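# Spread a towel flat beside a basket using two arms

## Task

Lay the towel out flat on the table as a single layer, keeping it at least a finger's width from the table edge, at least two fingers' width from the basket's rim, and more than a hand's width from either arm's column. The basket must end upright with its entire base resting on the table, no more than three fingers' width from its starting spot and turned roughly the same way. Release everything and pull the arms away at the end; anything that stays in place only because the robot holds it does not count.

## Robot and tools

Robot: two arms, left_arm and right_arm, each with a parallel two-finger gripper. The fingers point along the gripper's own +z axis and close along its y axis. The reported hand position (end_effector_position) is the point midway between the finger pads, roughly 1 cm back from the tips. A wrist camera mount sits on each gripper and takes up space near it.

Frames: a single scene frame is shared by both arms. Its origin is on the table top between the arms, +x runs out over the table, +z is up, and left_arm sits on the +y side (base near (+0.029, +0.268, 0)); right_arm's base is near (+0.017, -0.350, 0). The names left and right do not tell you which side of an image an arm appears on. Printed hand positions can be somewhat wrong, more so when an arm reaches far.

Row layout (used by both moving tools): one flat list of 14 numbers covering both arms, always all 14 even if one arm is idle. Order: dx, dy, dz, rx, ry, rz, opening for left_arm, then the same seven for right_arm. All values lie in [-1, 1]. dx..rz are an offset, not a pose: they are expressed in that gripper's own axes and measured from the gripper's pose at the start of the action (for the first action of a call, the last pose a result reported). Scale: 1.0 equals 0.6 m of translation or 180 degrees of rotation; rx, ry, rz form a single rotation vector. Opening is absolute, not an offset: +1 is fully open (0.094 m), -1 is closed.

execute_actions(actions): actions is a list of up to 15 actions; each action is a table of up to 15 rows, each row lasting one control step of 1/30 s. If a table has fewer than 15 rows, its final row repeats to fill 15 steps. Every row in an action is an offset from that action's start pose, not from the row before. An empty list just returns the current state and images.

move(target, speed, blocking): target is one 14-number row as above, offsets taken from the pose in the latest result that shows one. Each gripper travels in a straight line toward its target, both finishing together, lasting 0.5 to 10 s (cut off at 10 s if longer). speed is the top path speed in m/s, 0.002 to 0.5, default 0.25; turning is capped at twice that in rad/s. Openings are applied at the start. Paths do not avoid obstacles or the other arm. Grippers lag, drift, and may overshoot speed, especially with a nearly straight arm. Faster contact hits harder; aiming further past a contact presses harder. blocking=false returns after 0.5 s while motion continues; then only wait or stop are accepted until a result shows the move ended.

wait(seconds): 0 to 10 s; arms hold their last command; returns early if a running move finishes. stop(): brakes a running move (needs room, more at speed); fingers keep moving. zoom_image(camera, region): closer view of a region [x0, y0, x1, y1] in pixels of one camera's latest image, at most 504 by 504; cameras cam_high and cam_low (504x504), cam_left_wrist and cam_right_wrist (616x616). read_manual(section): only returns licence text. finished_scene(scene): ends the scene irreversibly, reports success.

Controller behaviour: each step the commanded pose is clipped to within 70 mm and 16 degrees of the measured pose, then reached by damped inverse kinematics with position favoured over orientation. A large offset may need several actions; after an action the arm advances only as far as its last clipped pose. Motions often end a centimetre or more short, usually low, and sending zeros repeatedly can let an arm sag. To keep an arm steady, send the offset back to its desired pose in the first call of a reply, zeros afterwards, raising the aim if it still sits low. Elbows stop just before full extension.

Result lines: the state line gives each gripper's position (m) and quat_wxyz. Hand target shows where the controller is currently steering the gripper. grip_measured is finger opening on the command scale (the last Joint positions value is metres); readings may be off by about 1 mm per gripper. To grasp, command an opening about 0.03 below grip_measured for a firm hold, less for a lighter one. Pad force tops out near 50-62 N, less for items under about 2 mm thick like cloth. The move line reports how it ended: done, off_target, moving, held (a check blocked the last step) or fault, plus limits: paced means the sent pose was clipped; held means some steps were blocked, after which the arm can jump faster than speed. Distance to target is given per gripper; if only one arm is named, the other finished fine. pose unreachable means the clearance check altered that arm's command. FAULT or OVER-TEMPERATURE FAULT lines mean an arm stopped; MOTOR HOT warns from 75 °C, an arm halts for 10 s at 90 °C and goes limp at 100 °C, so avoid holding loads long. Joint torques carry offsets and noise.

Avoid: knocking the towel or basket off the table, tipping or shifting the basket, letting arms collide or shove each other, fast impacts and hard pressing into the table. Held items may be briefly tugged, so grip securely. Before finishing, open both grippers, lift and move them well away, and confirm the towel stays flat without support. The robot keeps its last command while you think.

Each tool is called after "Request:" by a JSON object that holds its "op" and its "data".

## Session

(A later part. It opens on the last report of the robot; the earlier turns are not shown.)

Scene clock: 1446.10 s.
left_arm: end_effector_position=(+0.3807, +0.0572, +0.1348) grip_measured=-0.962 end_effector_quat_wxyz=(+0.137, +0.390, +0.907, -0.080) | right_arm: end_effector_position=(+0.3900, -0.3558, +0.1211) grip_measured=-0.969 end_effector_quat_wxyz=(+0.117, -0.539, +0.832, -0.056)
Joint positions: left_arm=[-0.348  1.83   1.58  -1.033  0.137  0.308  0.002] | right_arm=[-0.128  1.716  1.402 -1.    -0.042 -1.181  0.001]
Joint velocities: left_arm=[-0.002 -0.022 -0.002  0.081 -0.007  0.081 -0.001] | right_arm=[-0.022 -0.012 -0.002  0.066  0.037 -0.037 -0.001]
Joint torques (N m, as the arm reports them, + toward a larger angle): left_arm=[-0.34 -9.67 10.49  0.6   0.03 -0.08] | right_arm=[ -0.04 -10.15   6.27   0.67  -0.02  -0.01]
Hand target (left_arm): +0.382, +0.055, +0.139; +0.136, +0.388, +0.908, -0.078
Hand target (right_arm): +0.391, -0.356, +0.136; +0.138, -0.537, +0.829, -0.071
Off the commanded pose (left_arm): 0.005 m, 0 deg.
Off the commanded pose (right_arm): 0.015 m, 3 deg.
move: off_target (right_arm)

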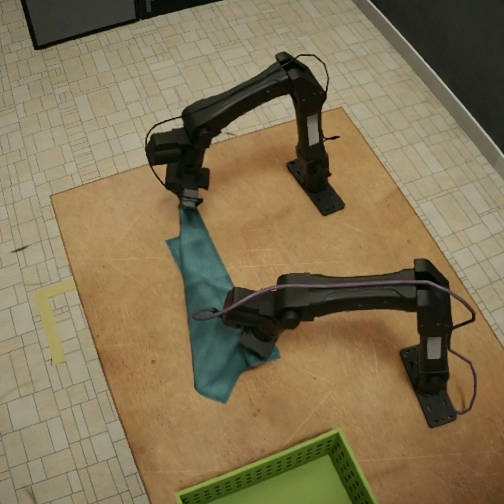

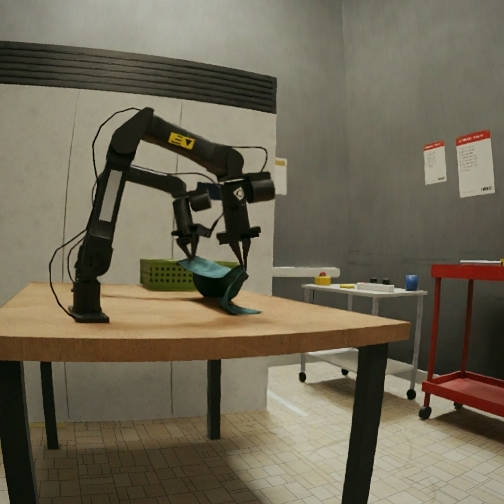

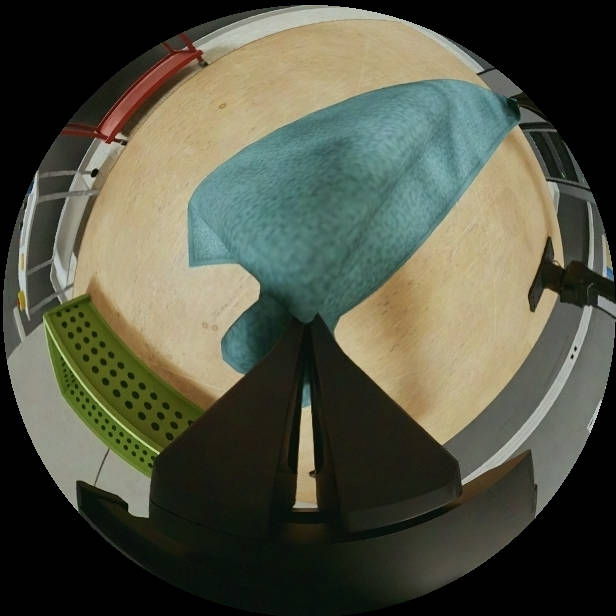

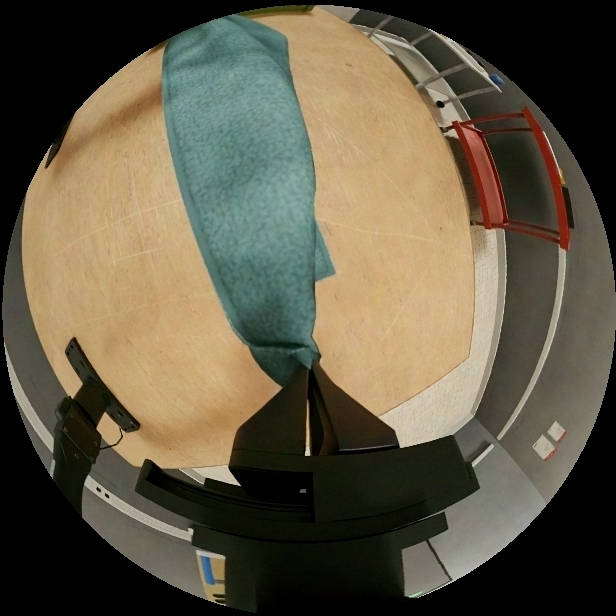

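Request:
{"op": "move", "data": {"target": [0.0975,-0.101,0.017,0,0,0,-1, 0.0555,0.123,-0.02,0,0,0,-1], "speed": 0.04}}

Request:
{"op": "zoom_image", "data": {"camera": "cam_low", "region": [140,200,320,360]}}

Request:
{"op": "zoom_image", "data": {"camera": "cam_high", "region": [80,140,340,420]}}

Scene clock: 1460.90 s.
left_arm: end_effector_position=(+0.3043, +0.0502, +0.1110) grip_measured=-0.962 end_effector_quat_wxyz=(+0.136, +0.392, +0.906, -0.084) | right_arm: end_effector_position=(+0.3085, -0.3528, +0.1053) grip_measured=-0.969 end_effector_quat_wxyz=(+0.104, -0.542, +0.832, -0.048)
Joint positions: left_arm=[-0.483  1.599  1.218 -0.886  0.107  0.183  0.002] | right_arm=[-0.128  1.441  1.07  -0.974 -0.042 -1.187  0.001]
Joint velocities: left_arm=[ 0.007  0.012  0.002  0.066  0.007 -0.007 -0.001] | right_arm=[-0.002 -0.012  0.002 -0.022 -0.007  0.007  0.001]
Joint torques (N m, as the arm reports them, + toward a larger angle): left_arm=[-0.51 -9.69  5.44  0.86 -0.03 -0.1 ] | right_arm=[-0.94 -6.77  6.15  0.63 -0.03 -0.1 ]
Hand target (left_arm): +0.300, +0.053, +0.110; +0.138, +0.390, +0.907, -0.080
Hand target (right_arm): +0.309, -0.356, +0.112; +0.117, -0.539, +0.832, -0.057
Off the commanded pose (left_arm): 0.006 m, 1 deg.
Off the commanded pose (right_arm): 0.007 m, 2 deg.
move: done

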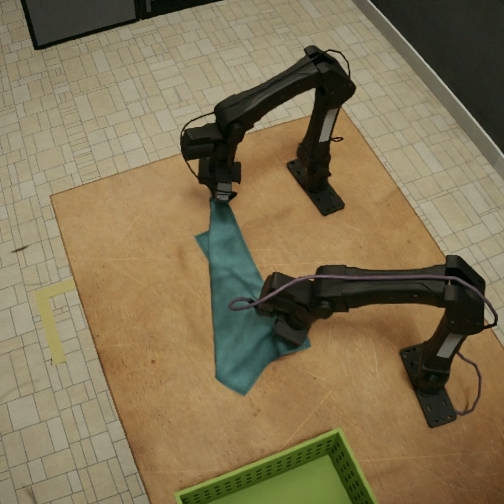

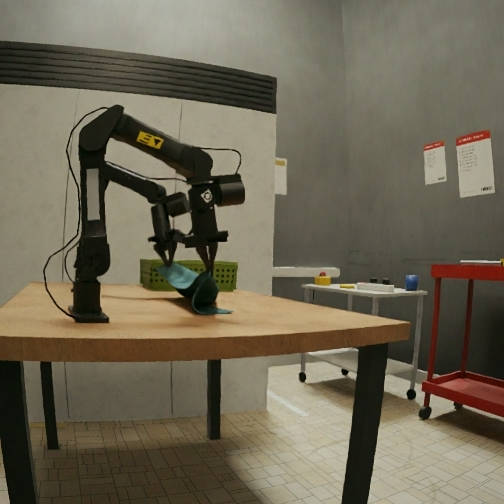

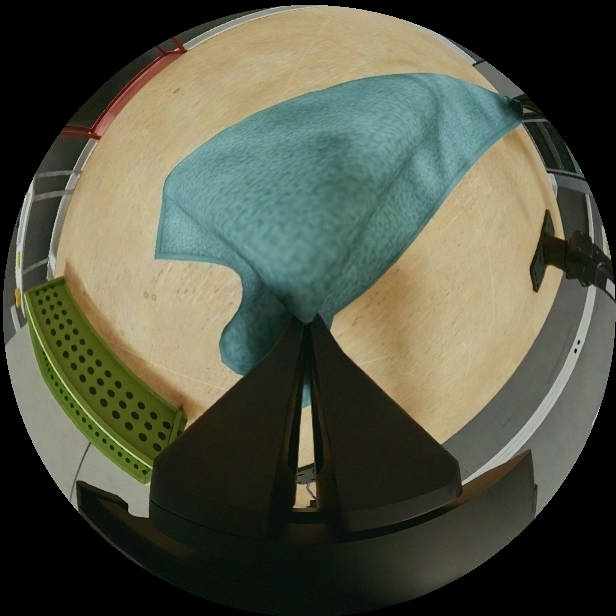

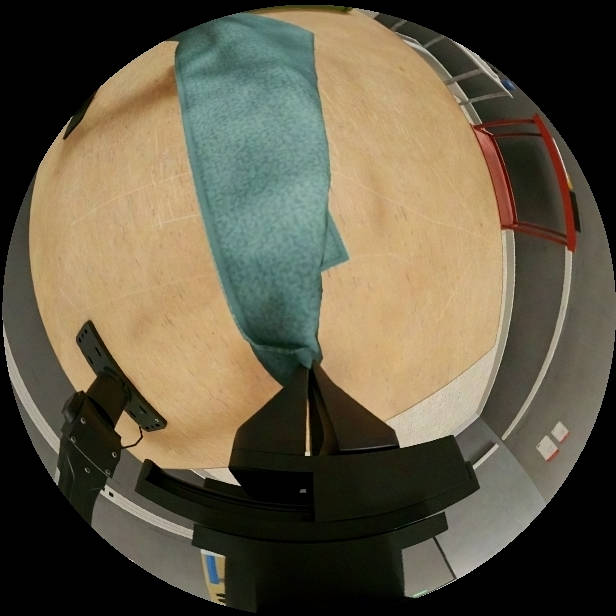

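Region (140, 200, 320, 360) of cam_low's 504x504 image, scaled by 2.800, with more detail than that image has.

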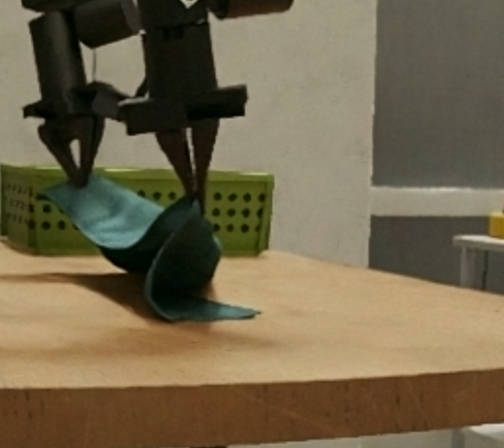

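Region (80, 140, 340, 420) of cam_high's 504x504 image, scaled by 1.800, with more detail than that image has; it fills the left 468 columns of this view, and the rest is white.

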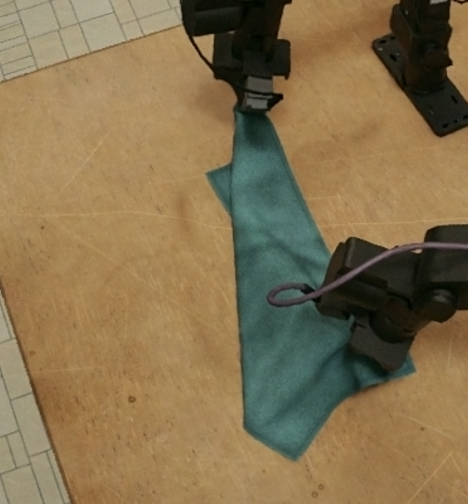

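Request:
{"op": "move", "data": {"target": [0.07,-0.065,0.055,0,0,0,-1, 0.02,0.06,0.05,0,0,0,-1], "speed": 0.03}}

Request:
{"op": "zoom_image", "data": {"camera": "cam_low", "region": [140,200,320,360]}}

Request:
{"op": "zoom_image", "data": {"camera": "cam_high", "region": [80,140,340,420]}}

Scene clock: 1484.53 s.
left_arm: end_effector_position=(+0.2584, +0.0411, +0.0700) grip_measured=-0.962 end_effector_quat_wxyz=(+0.135, +0.394, +0.905, -0.087) | right_arm: end_effector_position=(+0.2755, -0.3518, +0.0617) grip_measured=-0.969 end_effector_quat_wxyz=(+0.089, -0.539, +0.837, -0.038)
Joint positions: left_arm=[-0.607  1.519  0.971 -0.71   0.075  0.068  0.002] | right_arm=[-0.128  1.381  0.85  -0.851 -0.04  -1.178  0.001]
Joint velocities: left_arm=[-0.012  0.002 -0.002  0.007  0.022 -0.051 -0.001] | right_arm=[ 0.002 -0.007  0.012  0.095 -0.066 -0.081 -0.   ]
Joint torques (N m, as the arm reports them, + toward a larger angle): left_arm=[-0.49 -8.71  5.2   0.89 -0.04 -0.09] | right_arm=[ 1.21 -6.38  5.83  0.54  0.01  0.13]
Hand target (left_arm): +0.254, +0.043, +0.069; +0.137, +0.393, +0.906, -0.084
Hand target (right_arm): +0.278, -0.348, +0.068; +0.104, -0.542, +0.832, -0.047
Off the commanded pose (left_arm): 0.005 m, 0 deg.
Off the commanded pose (right_arm): 0.008 m, 2 deg.
move: done

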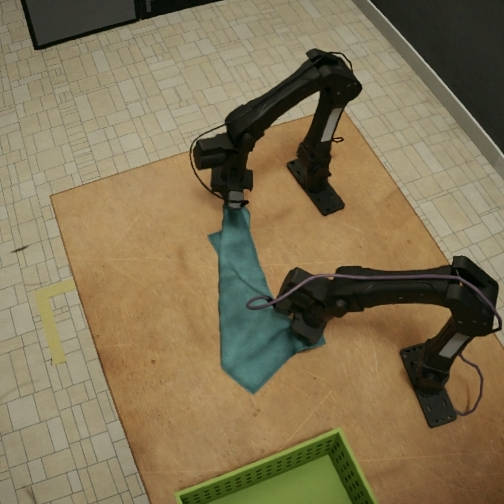

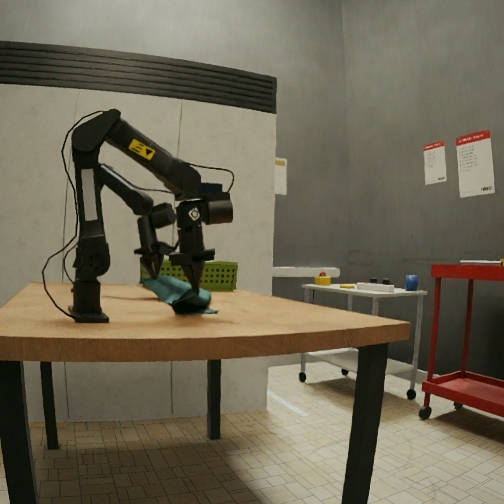

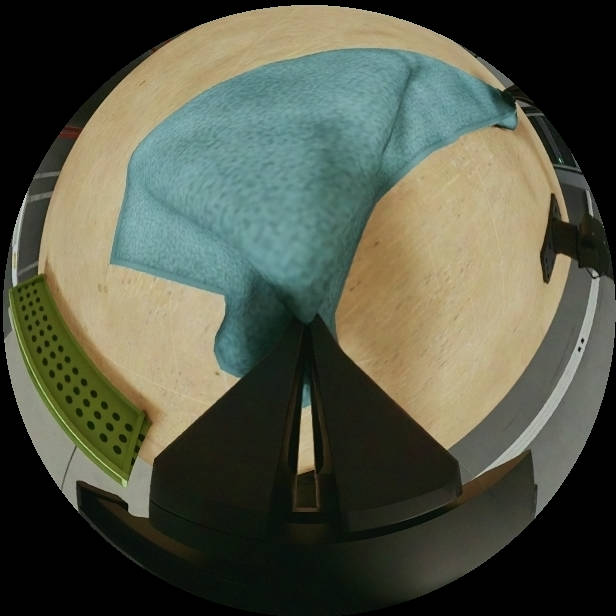

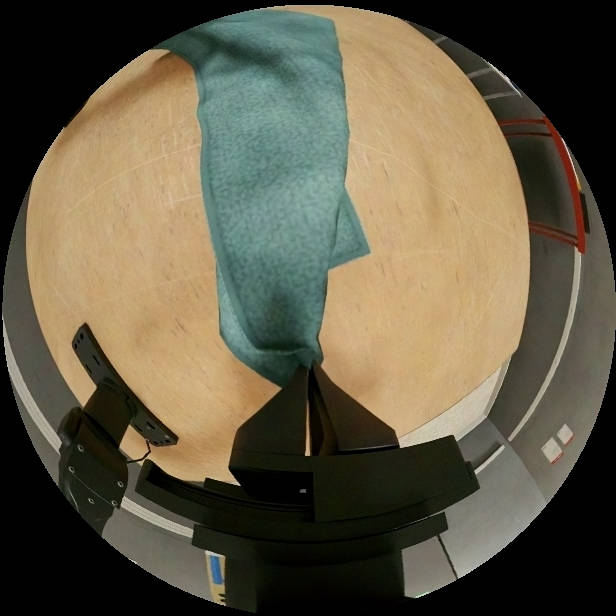

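Region (140, 200, 320, 360) of cam_low's 504x504 image, scaled by 2.800, with more detail than that image has.

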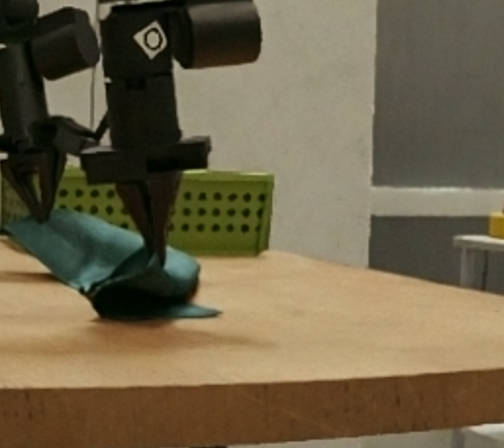

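Region (80, 140, 340, 420) of cam_high's 504x504 image, scaled by 1.800, with more detail than that image has; it fills the left 468 columns of this view, and the rest is white.

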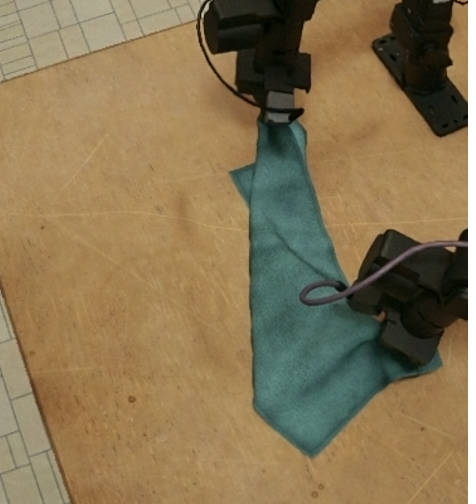

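Request:
{"op": "execute_actions", "data": {"actions": []}}

Scene clock: 1498.03 s.
left_arm: end_effector_position=(+0.2589, +0.0407, +0.0702) grip_measured=-0.962 end_effector_quat_wxyz=(+0.136, +0.393, +0.905, -0.087) | right_arm: end_effector_position=(+0.2761, -0.3518, +0.0619) grip_measured=-0.969 end_effector_quat_wxyz=(+0.090, -0.539, +0.837, -0.038)
Joint positions: left_arm=[-0.607  1.519  0.971 -0.707  0.075  0.066  0.002] | right_arm=[-0.128  1.381  0.85  -0.849 -0.04  -1.178  0.001]
Joint velocities: left_arm=[ 0.002 -0.022  0.002 -0.022 -0.007 -0.081 -0.001] | right_arm=[ 0.007 -0.007 -0.002 -0.095 -0.022  0.037 -0.   ]
Joint torques (N m, as the arm reports them, + toward a larger angle): left_arm=[-0.61 -8.59  5.26  0.92 -0.02 -0.11] | right_arm=[ 1.2  -6.11  5.85  0.6   0.    0.07]
Hand target (left_arm): +0.254, +0.043, +0.069; +0.137, +0.392, +0.906, -0.084
Hand target (right_arm): +0.278, -0.348, +0.068; +0.104, -0.542, +0.832, -0.047
Off the commanded pose (left_arm): 0.006 m, 0 deg.
Off the commanded pose (right_arm): 0.007 m, 2 deg.

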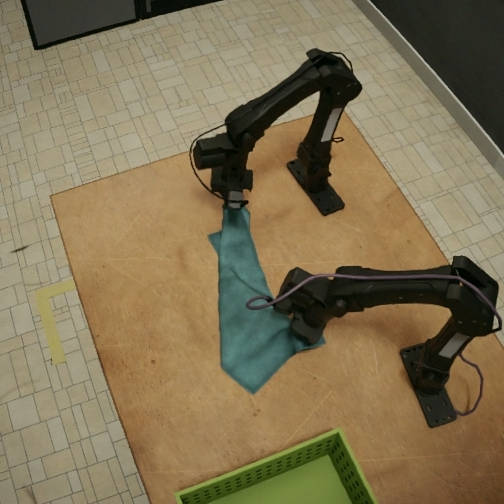

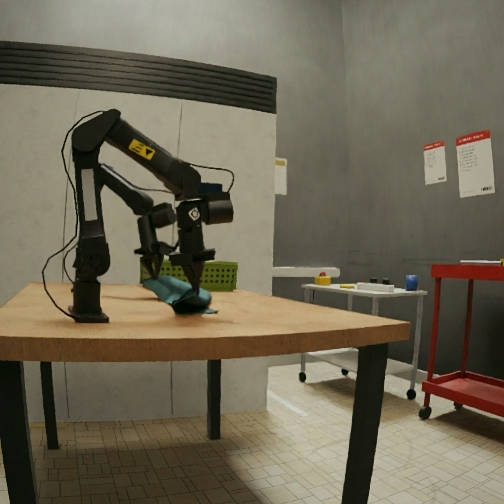

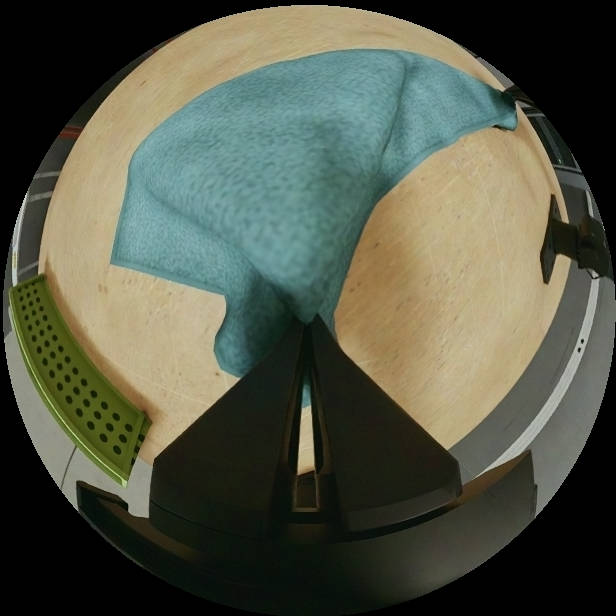

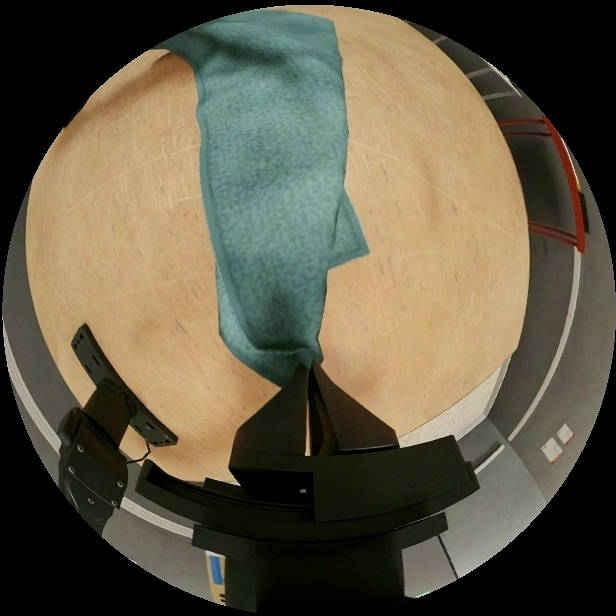

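Request:
{"op": "move", "data": {"target": [0.018,0.002,0.055,0,0,0,-1, 0.042,0.011,0.044,0,0,0,-1], "speed": 0.06}}

Request:
{"op": "execute_actions", "data": {"actions": [[[0,0,0,0,0,0,-1, 0,0,0,0,0,0,0.3]],[[0,0,0,0,0,0,-1, 0,0,-0.12,0,0,0,0.3]],[[0,0,0,0,0,0,-1, 0,0,0,0,0,0,0.3]]]}}

Scene clock: 1507.53 s.
left_arm: end_effector_position=(+0.2639, +0.0361, +0.0448) grip_measured=-0.962 end_effector_quat_wxyz=(+0.147, +0.393, +0.903, -0.091) | right_arm: end_effector_position=(+0.2641, -0.3702, +0.0346) grip_measured=-0.969 end_effector_quat_wxyz=(+0.085, -0.541, +0.836, -0.042)
Joint positions: left_arm=[-0.607  1.563  0.898 -0.566  0.075  0.066  0.002] | right_arm=[-0.206  1.381  0.736 -0.741 -0.043 -1.26   0.001]
Joint velocities: left_arm=[-0.017 -0.022 -0.002  0.051  0.081 -0.037 -0.   ] | right_arm=[-0.002 -0.017  0.002 -0.051  0.007 -0.007 -0.001]
Joint torques (N m, as the arm reports them, + toward a larger angle): left_arm=[-0.22 -6.4   5.06  0.99  0.07  0.  ] | right_arm=[-0.91 -3.14  5.65  0.65 -0.11 -0.14]
Hand target (left_arm): +0.258, +0.040, +0.036; +0.136, +0.393, +0.905, -0.087
Hand target (right_arm): +0.265, -0.371, +0.032; +0.089, -0.539, +0.837, -0.039
Off the commanded pose (left_arm): 0.012 m, 1 deg.
Off the commanded pose (right_arm): 0.003 m, 1 deg.
move: off_target (left_arm)

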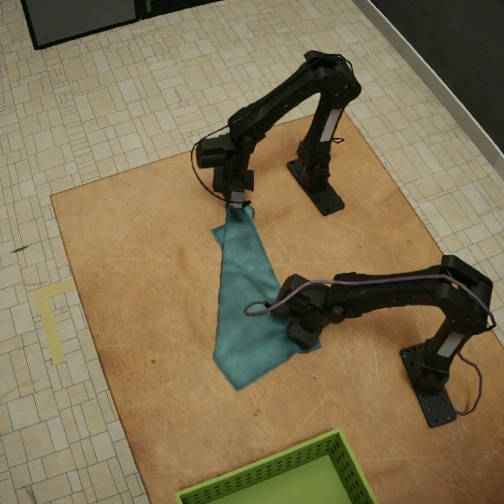

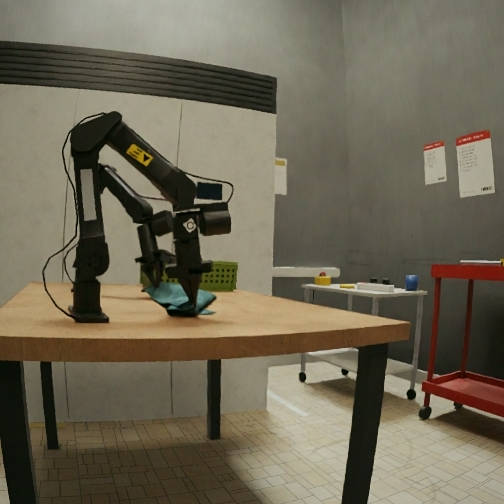

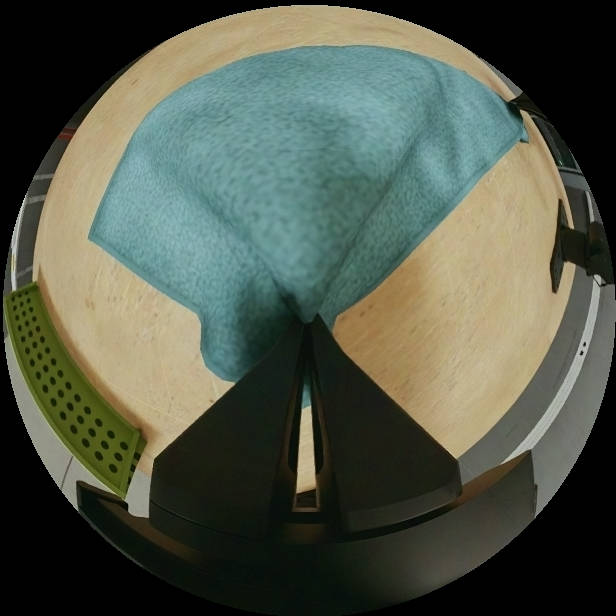

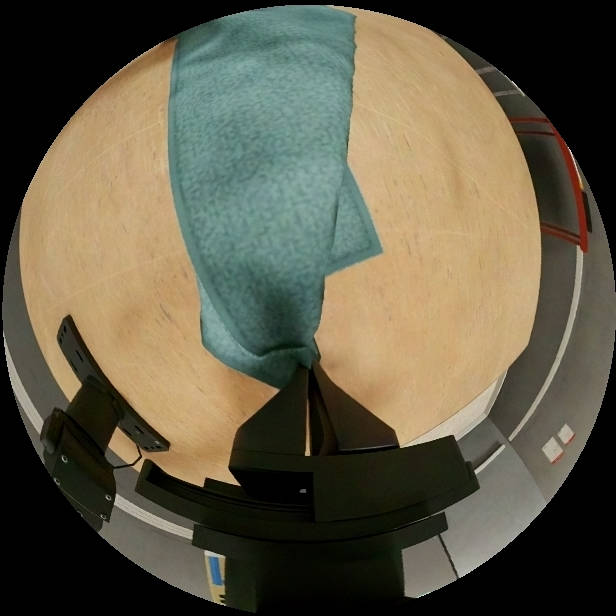

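Scene clock: 1509.03 s.
left_arm: end_effector_position=(+0.2639, +0.0361, +0.0448) grip_measured=-0.962 end_effector_quat_wxyz=(+0.147, +0.393, +0.903, -0.091) | right_arm: end_effector_position=(+0.2541, -0.3691, +0.0981) grip_measured=+0.297 end_effector_quat_wxyz=(+0.084, -0.544, +0.834, -0.042)
Joint positions: left_arm=[-0.607  1.563  0.898 -0.566  0.075  0.066  0.002] | right_arm=[-0.206  1.271  0.917 -1.034 -0.043 -1.269  0.061]
Joint velocities: left_arm=[ 0.002  0.012  0.017  0.022 -0.066  0.037 -0.   ] | right_arm=[-0.002 -0.002  0.017 -0.037 -0.007 -0.051 -0.   ]
Joint torques (N m, as the arm reports them, + toward a larger angle): left_arm=[ 0.12 -7.32  7.1   0.89  0.07  0.  ] | right_arm=[ 0.   -2.96  6.65  0.52 -0.01 -0.01]
Hand target (left_arm): +0.264, +0.036, +0.045; +0.147, +0.393, +0.903, -0.091
Hand target (right_arm): +0.254, -0.369, +0.098; +0.084, -0.544, +0.833, -0.042
Off the commanded pose (left_arm): 0.000 m, 0 deg.
Off the commanded pose (right_arm): 0.000 m, 0 deg.

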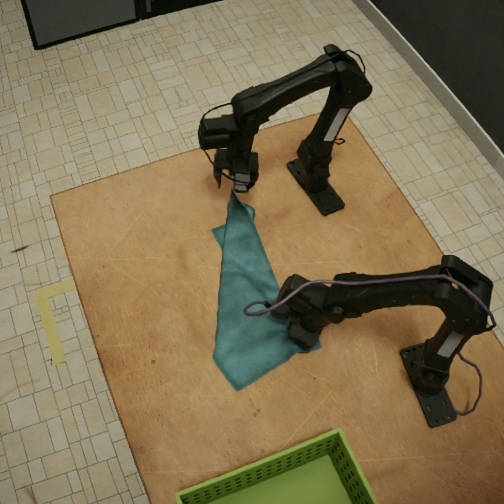

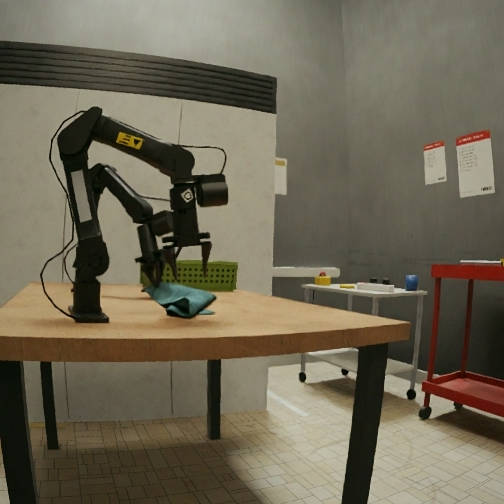

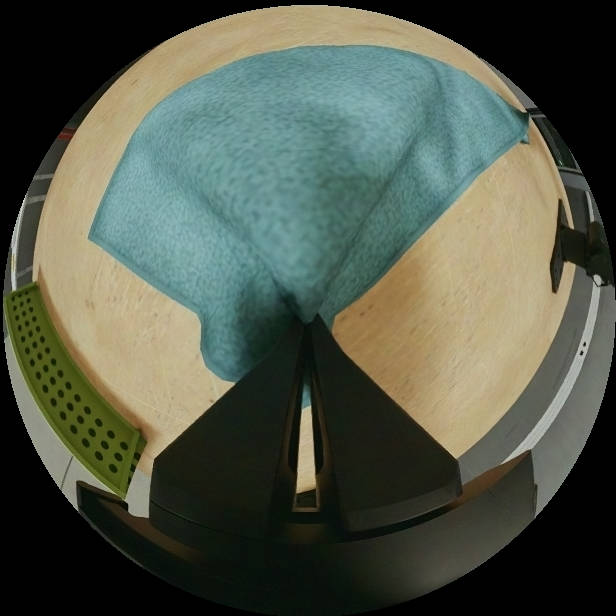

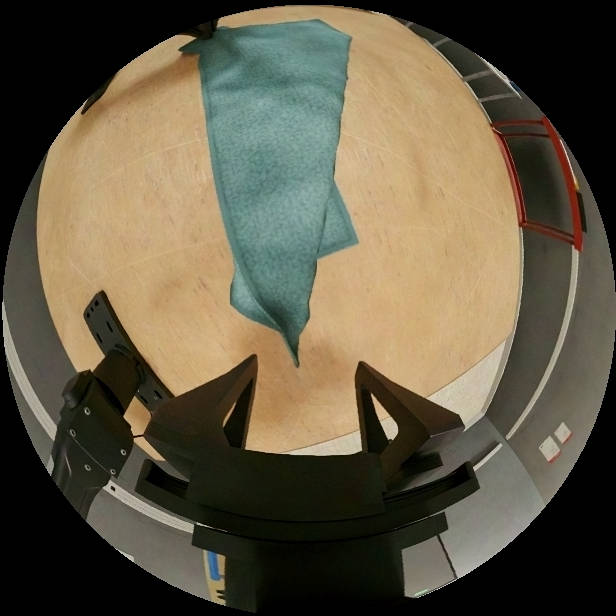

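Request:
{"op": "zoom_image", "data": {"camera": "cam_high", "region": [150, 160, 350, 410]}}

Request:
{"op": "zoom_image", "data": {"camera": "cam_low", "region": [110, 250, 260, 330]}}

Region (150, 160, 350, 410) of cam_high's 504x504 image, scaled by 2.016, with more detail than that image has; it fills the left 403 columns of this view, and the rest is white.

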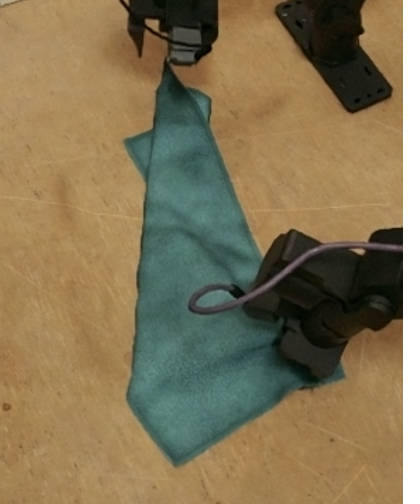

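Region (110, 250, 260, 330) of cam_low's 504x504 image, scaled by 3.360, with more detail than that image has; it fills the top 269 rows of this view, and the rest is white.

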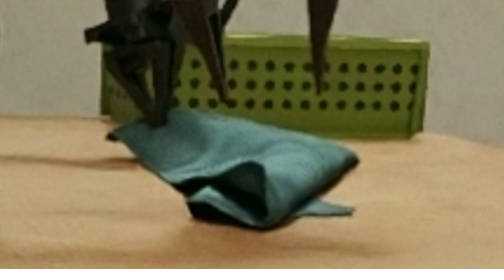

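Request:
{"op": "move", "data": {"target": [0,0,0.015,0,0,0,-1, -0.089,-0.073,0.068,0,0,0,-1], "speed": 0.12}}

Scene clock: 1531.90 s.
left_arm: end_effector_position=(+0.2682, +0.0322, +0.0426) grip_measured=-0.962 end_effector_quat_wxyz=(+0.154, +0.393, +0.902, -0.093) | right_arm: end_effector_position=(+0.3102, -0.3390, +0.0639) grip_measured=-0.994 end_effector_quat_wxyz=(+0.073, -0.545, +0.835, -0.031)
Joint positions: left_arm=[-0.607  1.578  0.898 -0.536  0.075  0.066  0.002] | right_arm=[-0.071  1.545  1.011 -0.879 -0.024 -1.134  0.   ]
Joint velocities: left_arm=[-0.007  0.002 -0.002 -0.022  0.007 -0.037  0.   ] | right_arm=[ 0.002 -0.017 -0.012 -0.037 -0.066  0.007  0.001]
Joint torques (N m, as the arm reports them, + toward a larger angle): left_arm=[-0.23 -6.57  6.06  0.97  0.06  0.  ] | right_arm=[ 0.72 -4.4   9.12  0.59  0.09  0.05]
Hand target (left_arm): +0.266, +0.034, +0.037; +0.147, +0.393, +0.903, -0.091
Hand target (right_arm): +0.321, -0.337, +0.070; +0.085, -0.544, +0.833, -0.040
Off the commanded pose (left_arm): 0.007 m, 1 deg.
Off the commanded pose (right_arm): 0.014 m, 2 deg.
move: off_target (right_arm)

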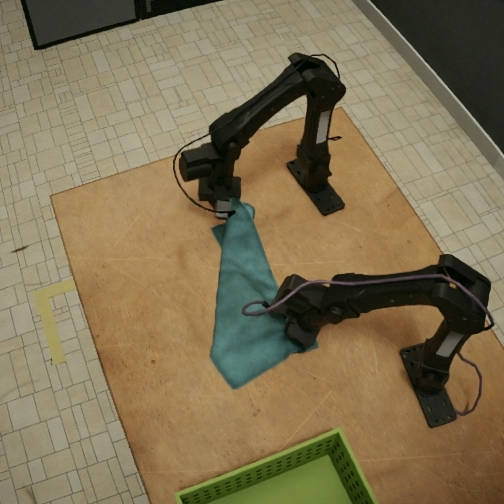

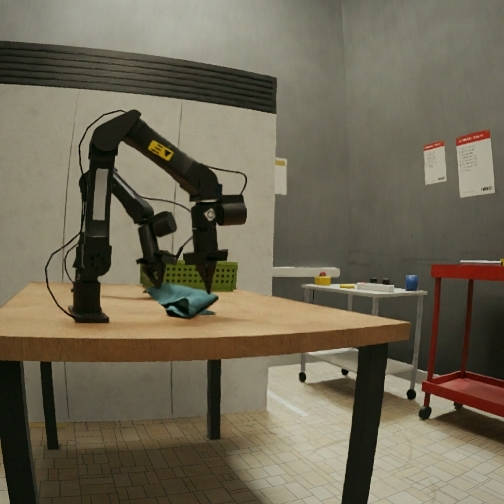

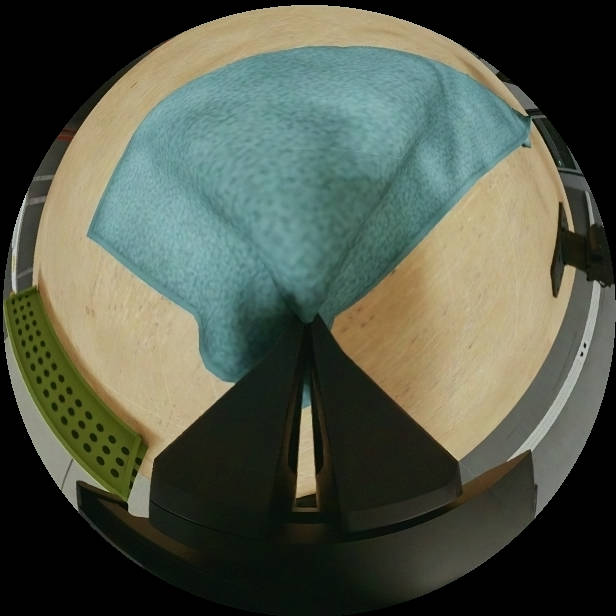

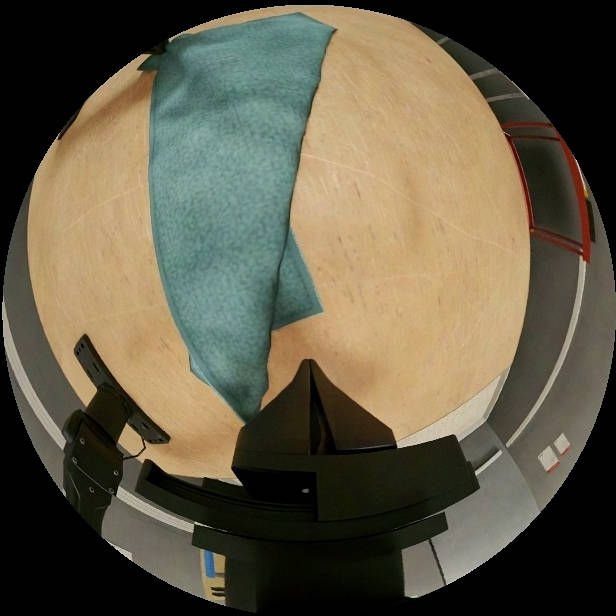

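Request:
{"op": "move", "data": {"target": [0,0,0.012,0,0,0,-1, -0.040,0.005,0.03,0,0,0,-1], "speed": 0.08}}

Scene clock: 1537.97 s.
left_arm: end_effector_position=(+0.2714, +0.0294, +0.0412) grip_measured=-0.962 end_effector_quat_wxyz=(+0.159, +0.393, +0.901, -0.095) | right_arm: end_effector_position=(+0.3192, -0.3172, +0.0516) grip_measured=-0.994 end_effector_quat_wxyz=(+0.075, -0.545, +0.835, -0.029)
Joint positions: left_arm=[-0.607  1.589  0.898 -0.514  0.075  0.066  0.002] | right_arm=[ 0.005  1.597  1.011 -0.823 -0.018 -1.059  0.   ]
Joint velocities: left_arm=[-0.007  0.002 -0.012  0.066 -0.081 -0.022 -0.   ] | right_arm=[-0.012 -0.012 -0.002 -0.007  0.022 -0.037  0.001]
Joint torques (N m, as the arm reports them, + toward a larger angle): left_arm=[-0.1  -6.55  6.34  1.01  0.07  0.04] | right_arm=[ 0.7  -4.71  5.81  0.5   0.04  0.05]
Hand target (left_arm): +0.270, +0.030, +0.036; +0.154, +0.393, +0.902, -0.093
Hand target (right_arm): +0.320, -0.315, +0.048; +0.073, -0.545, +0.835, -0.030
Off the commanded pose (left_arm): 0.006 m, 1 deg.
Off the commanded pose (right_arm): 0.004 m, 0 deg.
move: done

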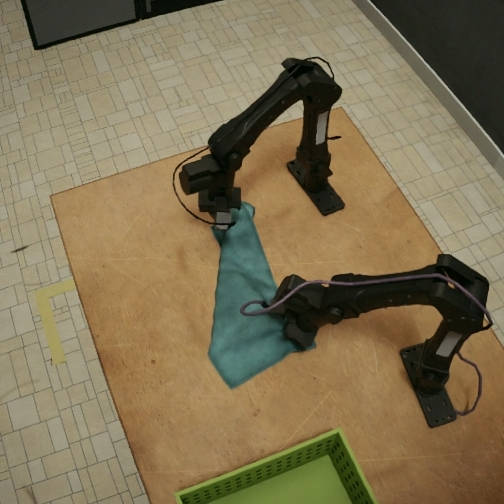

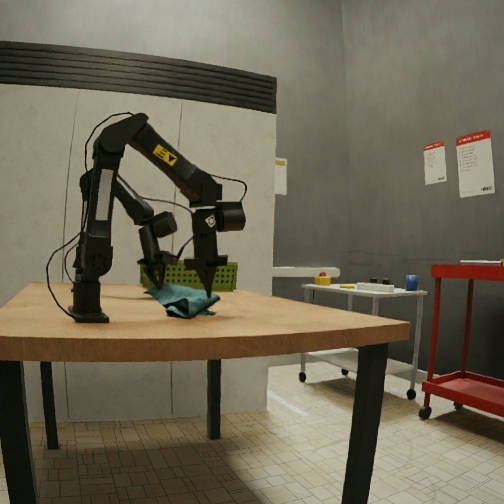

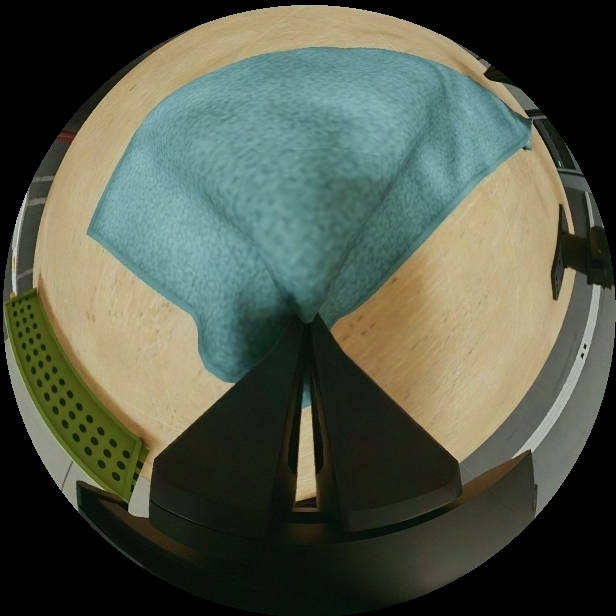

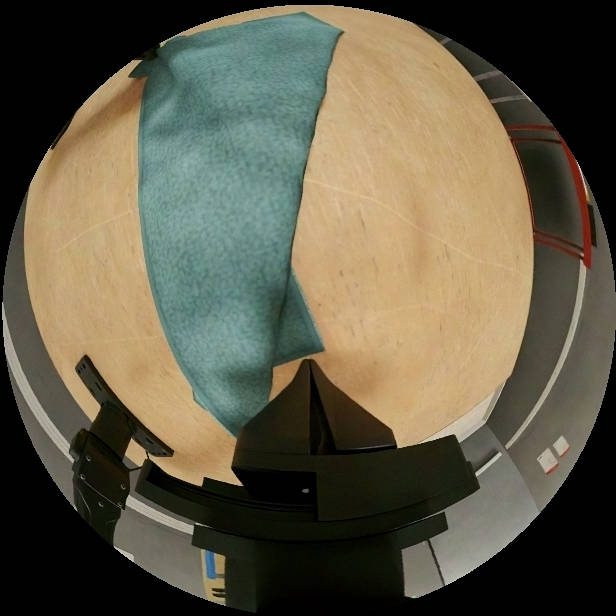

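Request:
{"op": "move", "data": {"target": [0,0,0.012,0,0,0,-1, 0,0.004,0.062,0,0,0,-1], "speed": 0.04}}

Scene clock: 1544.07 s.
left_arm: end_effector_position=(+0.2745, +0.0265, +0.0397) grip_measured=-0.962 end_effector_quat_wxyz=(+0.165, +0.392, +0.900, -0.097) | right_arm: end_effector_position=(+0.3230, -0.3169, +0.0188) grip_measured=-0.994 end_effector_quat_wxyz=(+0.077, -0.544, +0.835, -0.030)
Joint positions: left_arm=[-0.607  1.599  0.898 -0.492  0.075  0.066  0.002] | right_arm=[ 0.005  1.661  0.936 -0.68  -0.018 -1.057  0.   ]
Joint velocities: left_arm=[ 0.002  0.007 -0.007  0.007  0.066 -0.081  0.001] | right_arm=[-0.012  0.007 -0.007  0.081 -0.007 -0.022  0.001]
Joint torques (N m, as the arm reports them, + toward a larger angle): left_arm=[-0.18 -6.66  6.47  1.04  0.03 -0.01] | right_arm=[ 0.52 -4.91  5.35  0.58  0.    0.04]
Hand target (left_arm): +0.273, +0.027, +0.035; +0.159, +0.393, +0.901, -0.095
Hand target (right_arm): +0.322, -0.315, +0.015; +0.075, -0.545, +0.835, -0.029
Off the commanded pose (left_arm): 0.006 m, 1 deg.
Off the commanded pose (right_arm): 0.005 m, 0 deg.
move: done

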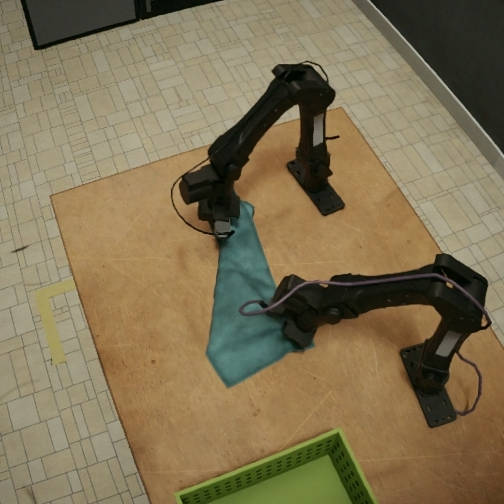

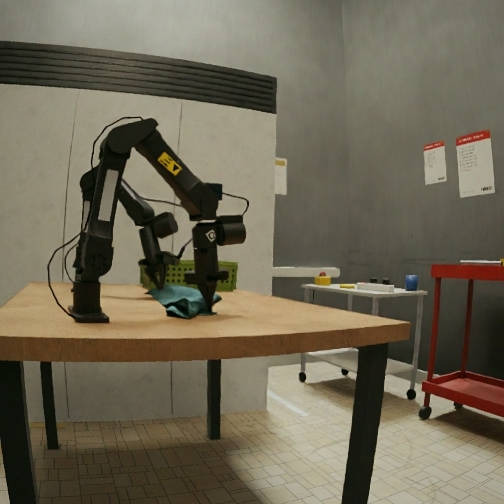

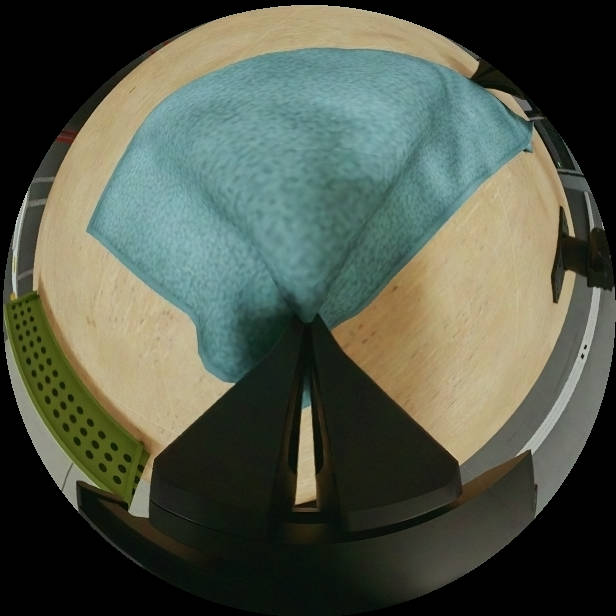

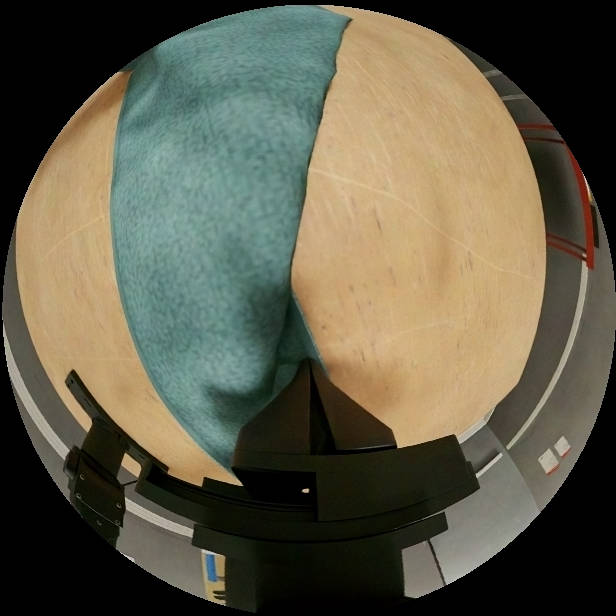

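Request:
{"op": "move", "data": {"target": [0.028,-0.001,-0.006,0,0,0,-1, -0.017,-0.081,0.022,0,0,0,-1], "speed": 0.03}}

Scene clock: 1550.03 s.
left_arm: end_effector_position=(+0.2672, +0.0331, +0.0390) grip_measured=-0.962 end_effector_quat_wxyz=(+0.168, +0.392, +0.899, -0.098) | right_arm: end_effector_position=(+0.3657, -0.3236, +0.0170) grip_measured=-0.994 end_effector_quat_wxyz=(+0.075, -0.547, +0.833, -0.032)
Joint positions: left_arm=[-0.607  1.559  0.852 -0.48   0.075  0.066  0.002] | right_arm=[-0.027  1.816  1.113 -0.707 -0.019 -1.095  0.   ]
Joint velocities: left_arm=[ 0.002 -0.022 -0.002  0.037 -0.051  0.037 -0.   ] | right_arm=[-0.007  0.002  0.012  0.022  0.007  0.022  0.   ]
Joint torques (N m, as the arm reports them, + toward a larger angle): left_arm=[ 0.09 -8.78  4.77  0.98  0.07  0.05] | right_arm=[-1.02 -4.81  7.8   0.58 -0.04 -0.11]
Hand target (left_arm): +0.263, +0.038, +0.037; +0.165, +0.392, +0.900, -0.097
Hand target (right_arm): +0.373, -0.327, +0.013; +0.077, -0.544, +0.835, -0.031
Off the commanded pose (left_arm): 0.007 m, 0 deg.
Off the commanded pose (right_arm): 0.009 m, 0 deg.
move: done

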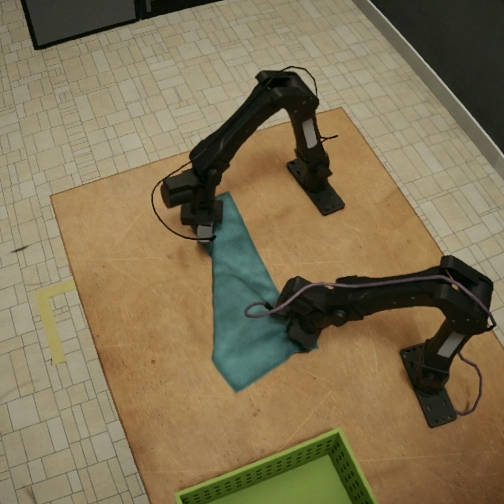

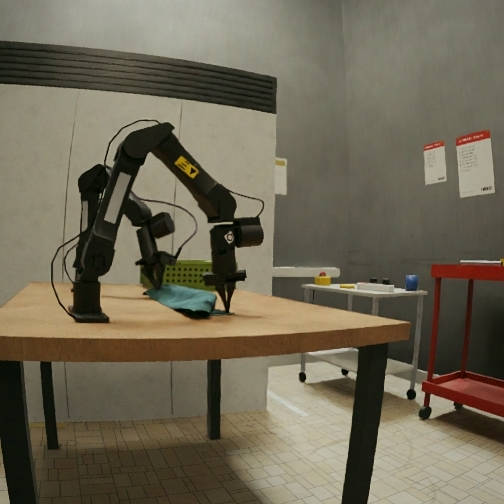

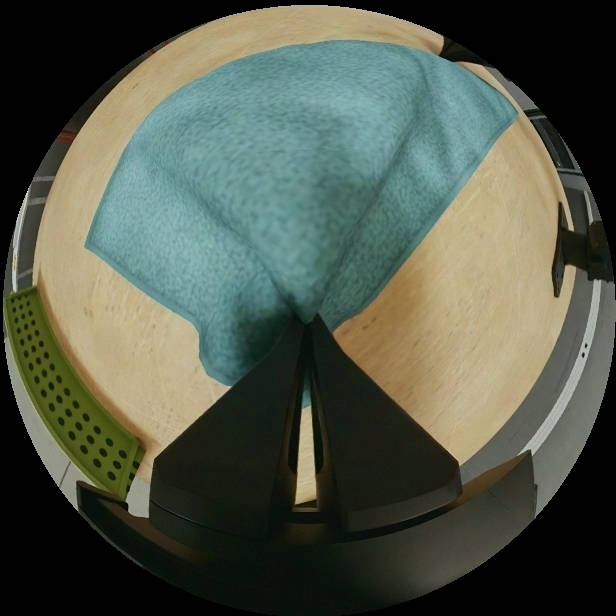

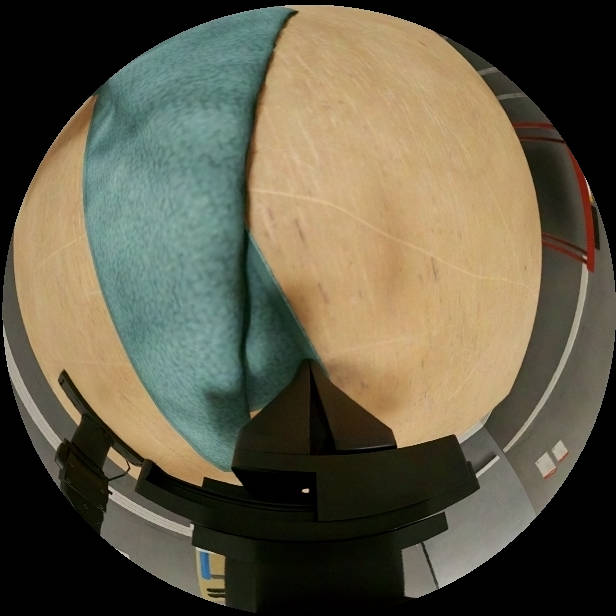

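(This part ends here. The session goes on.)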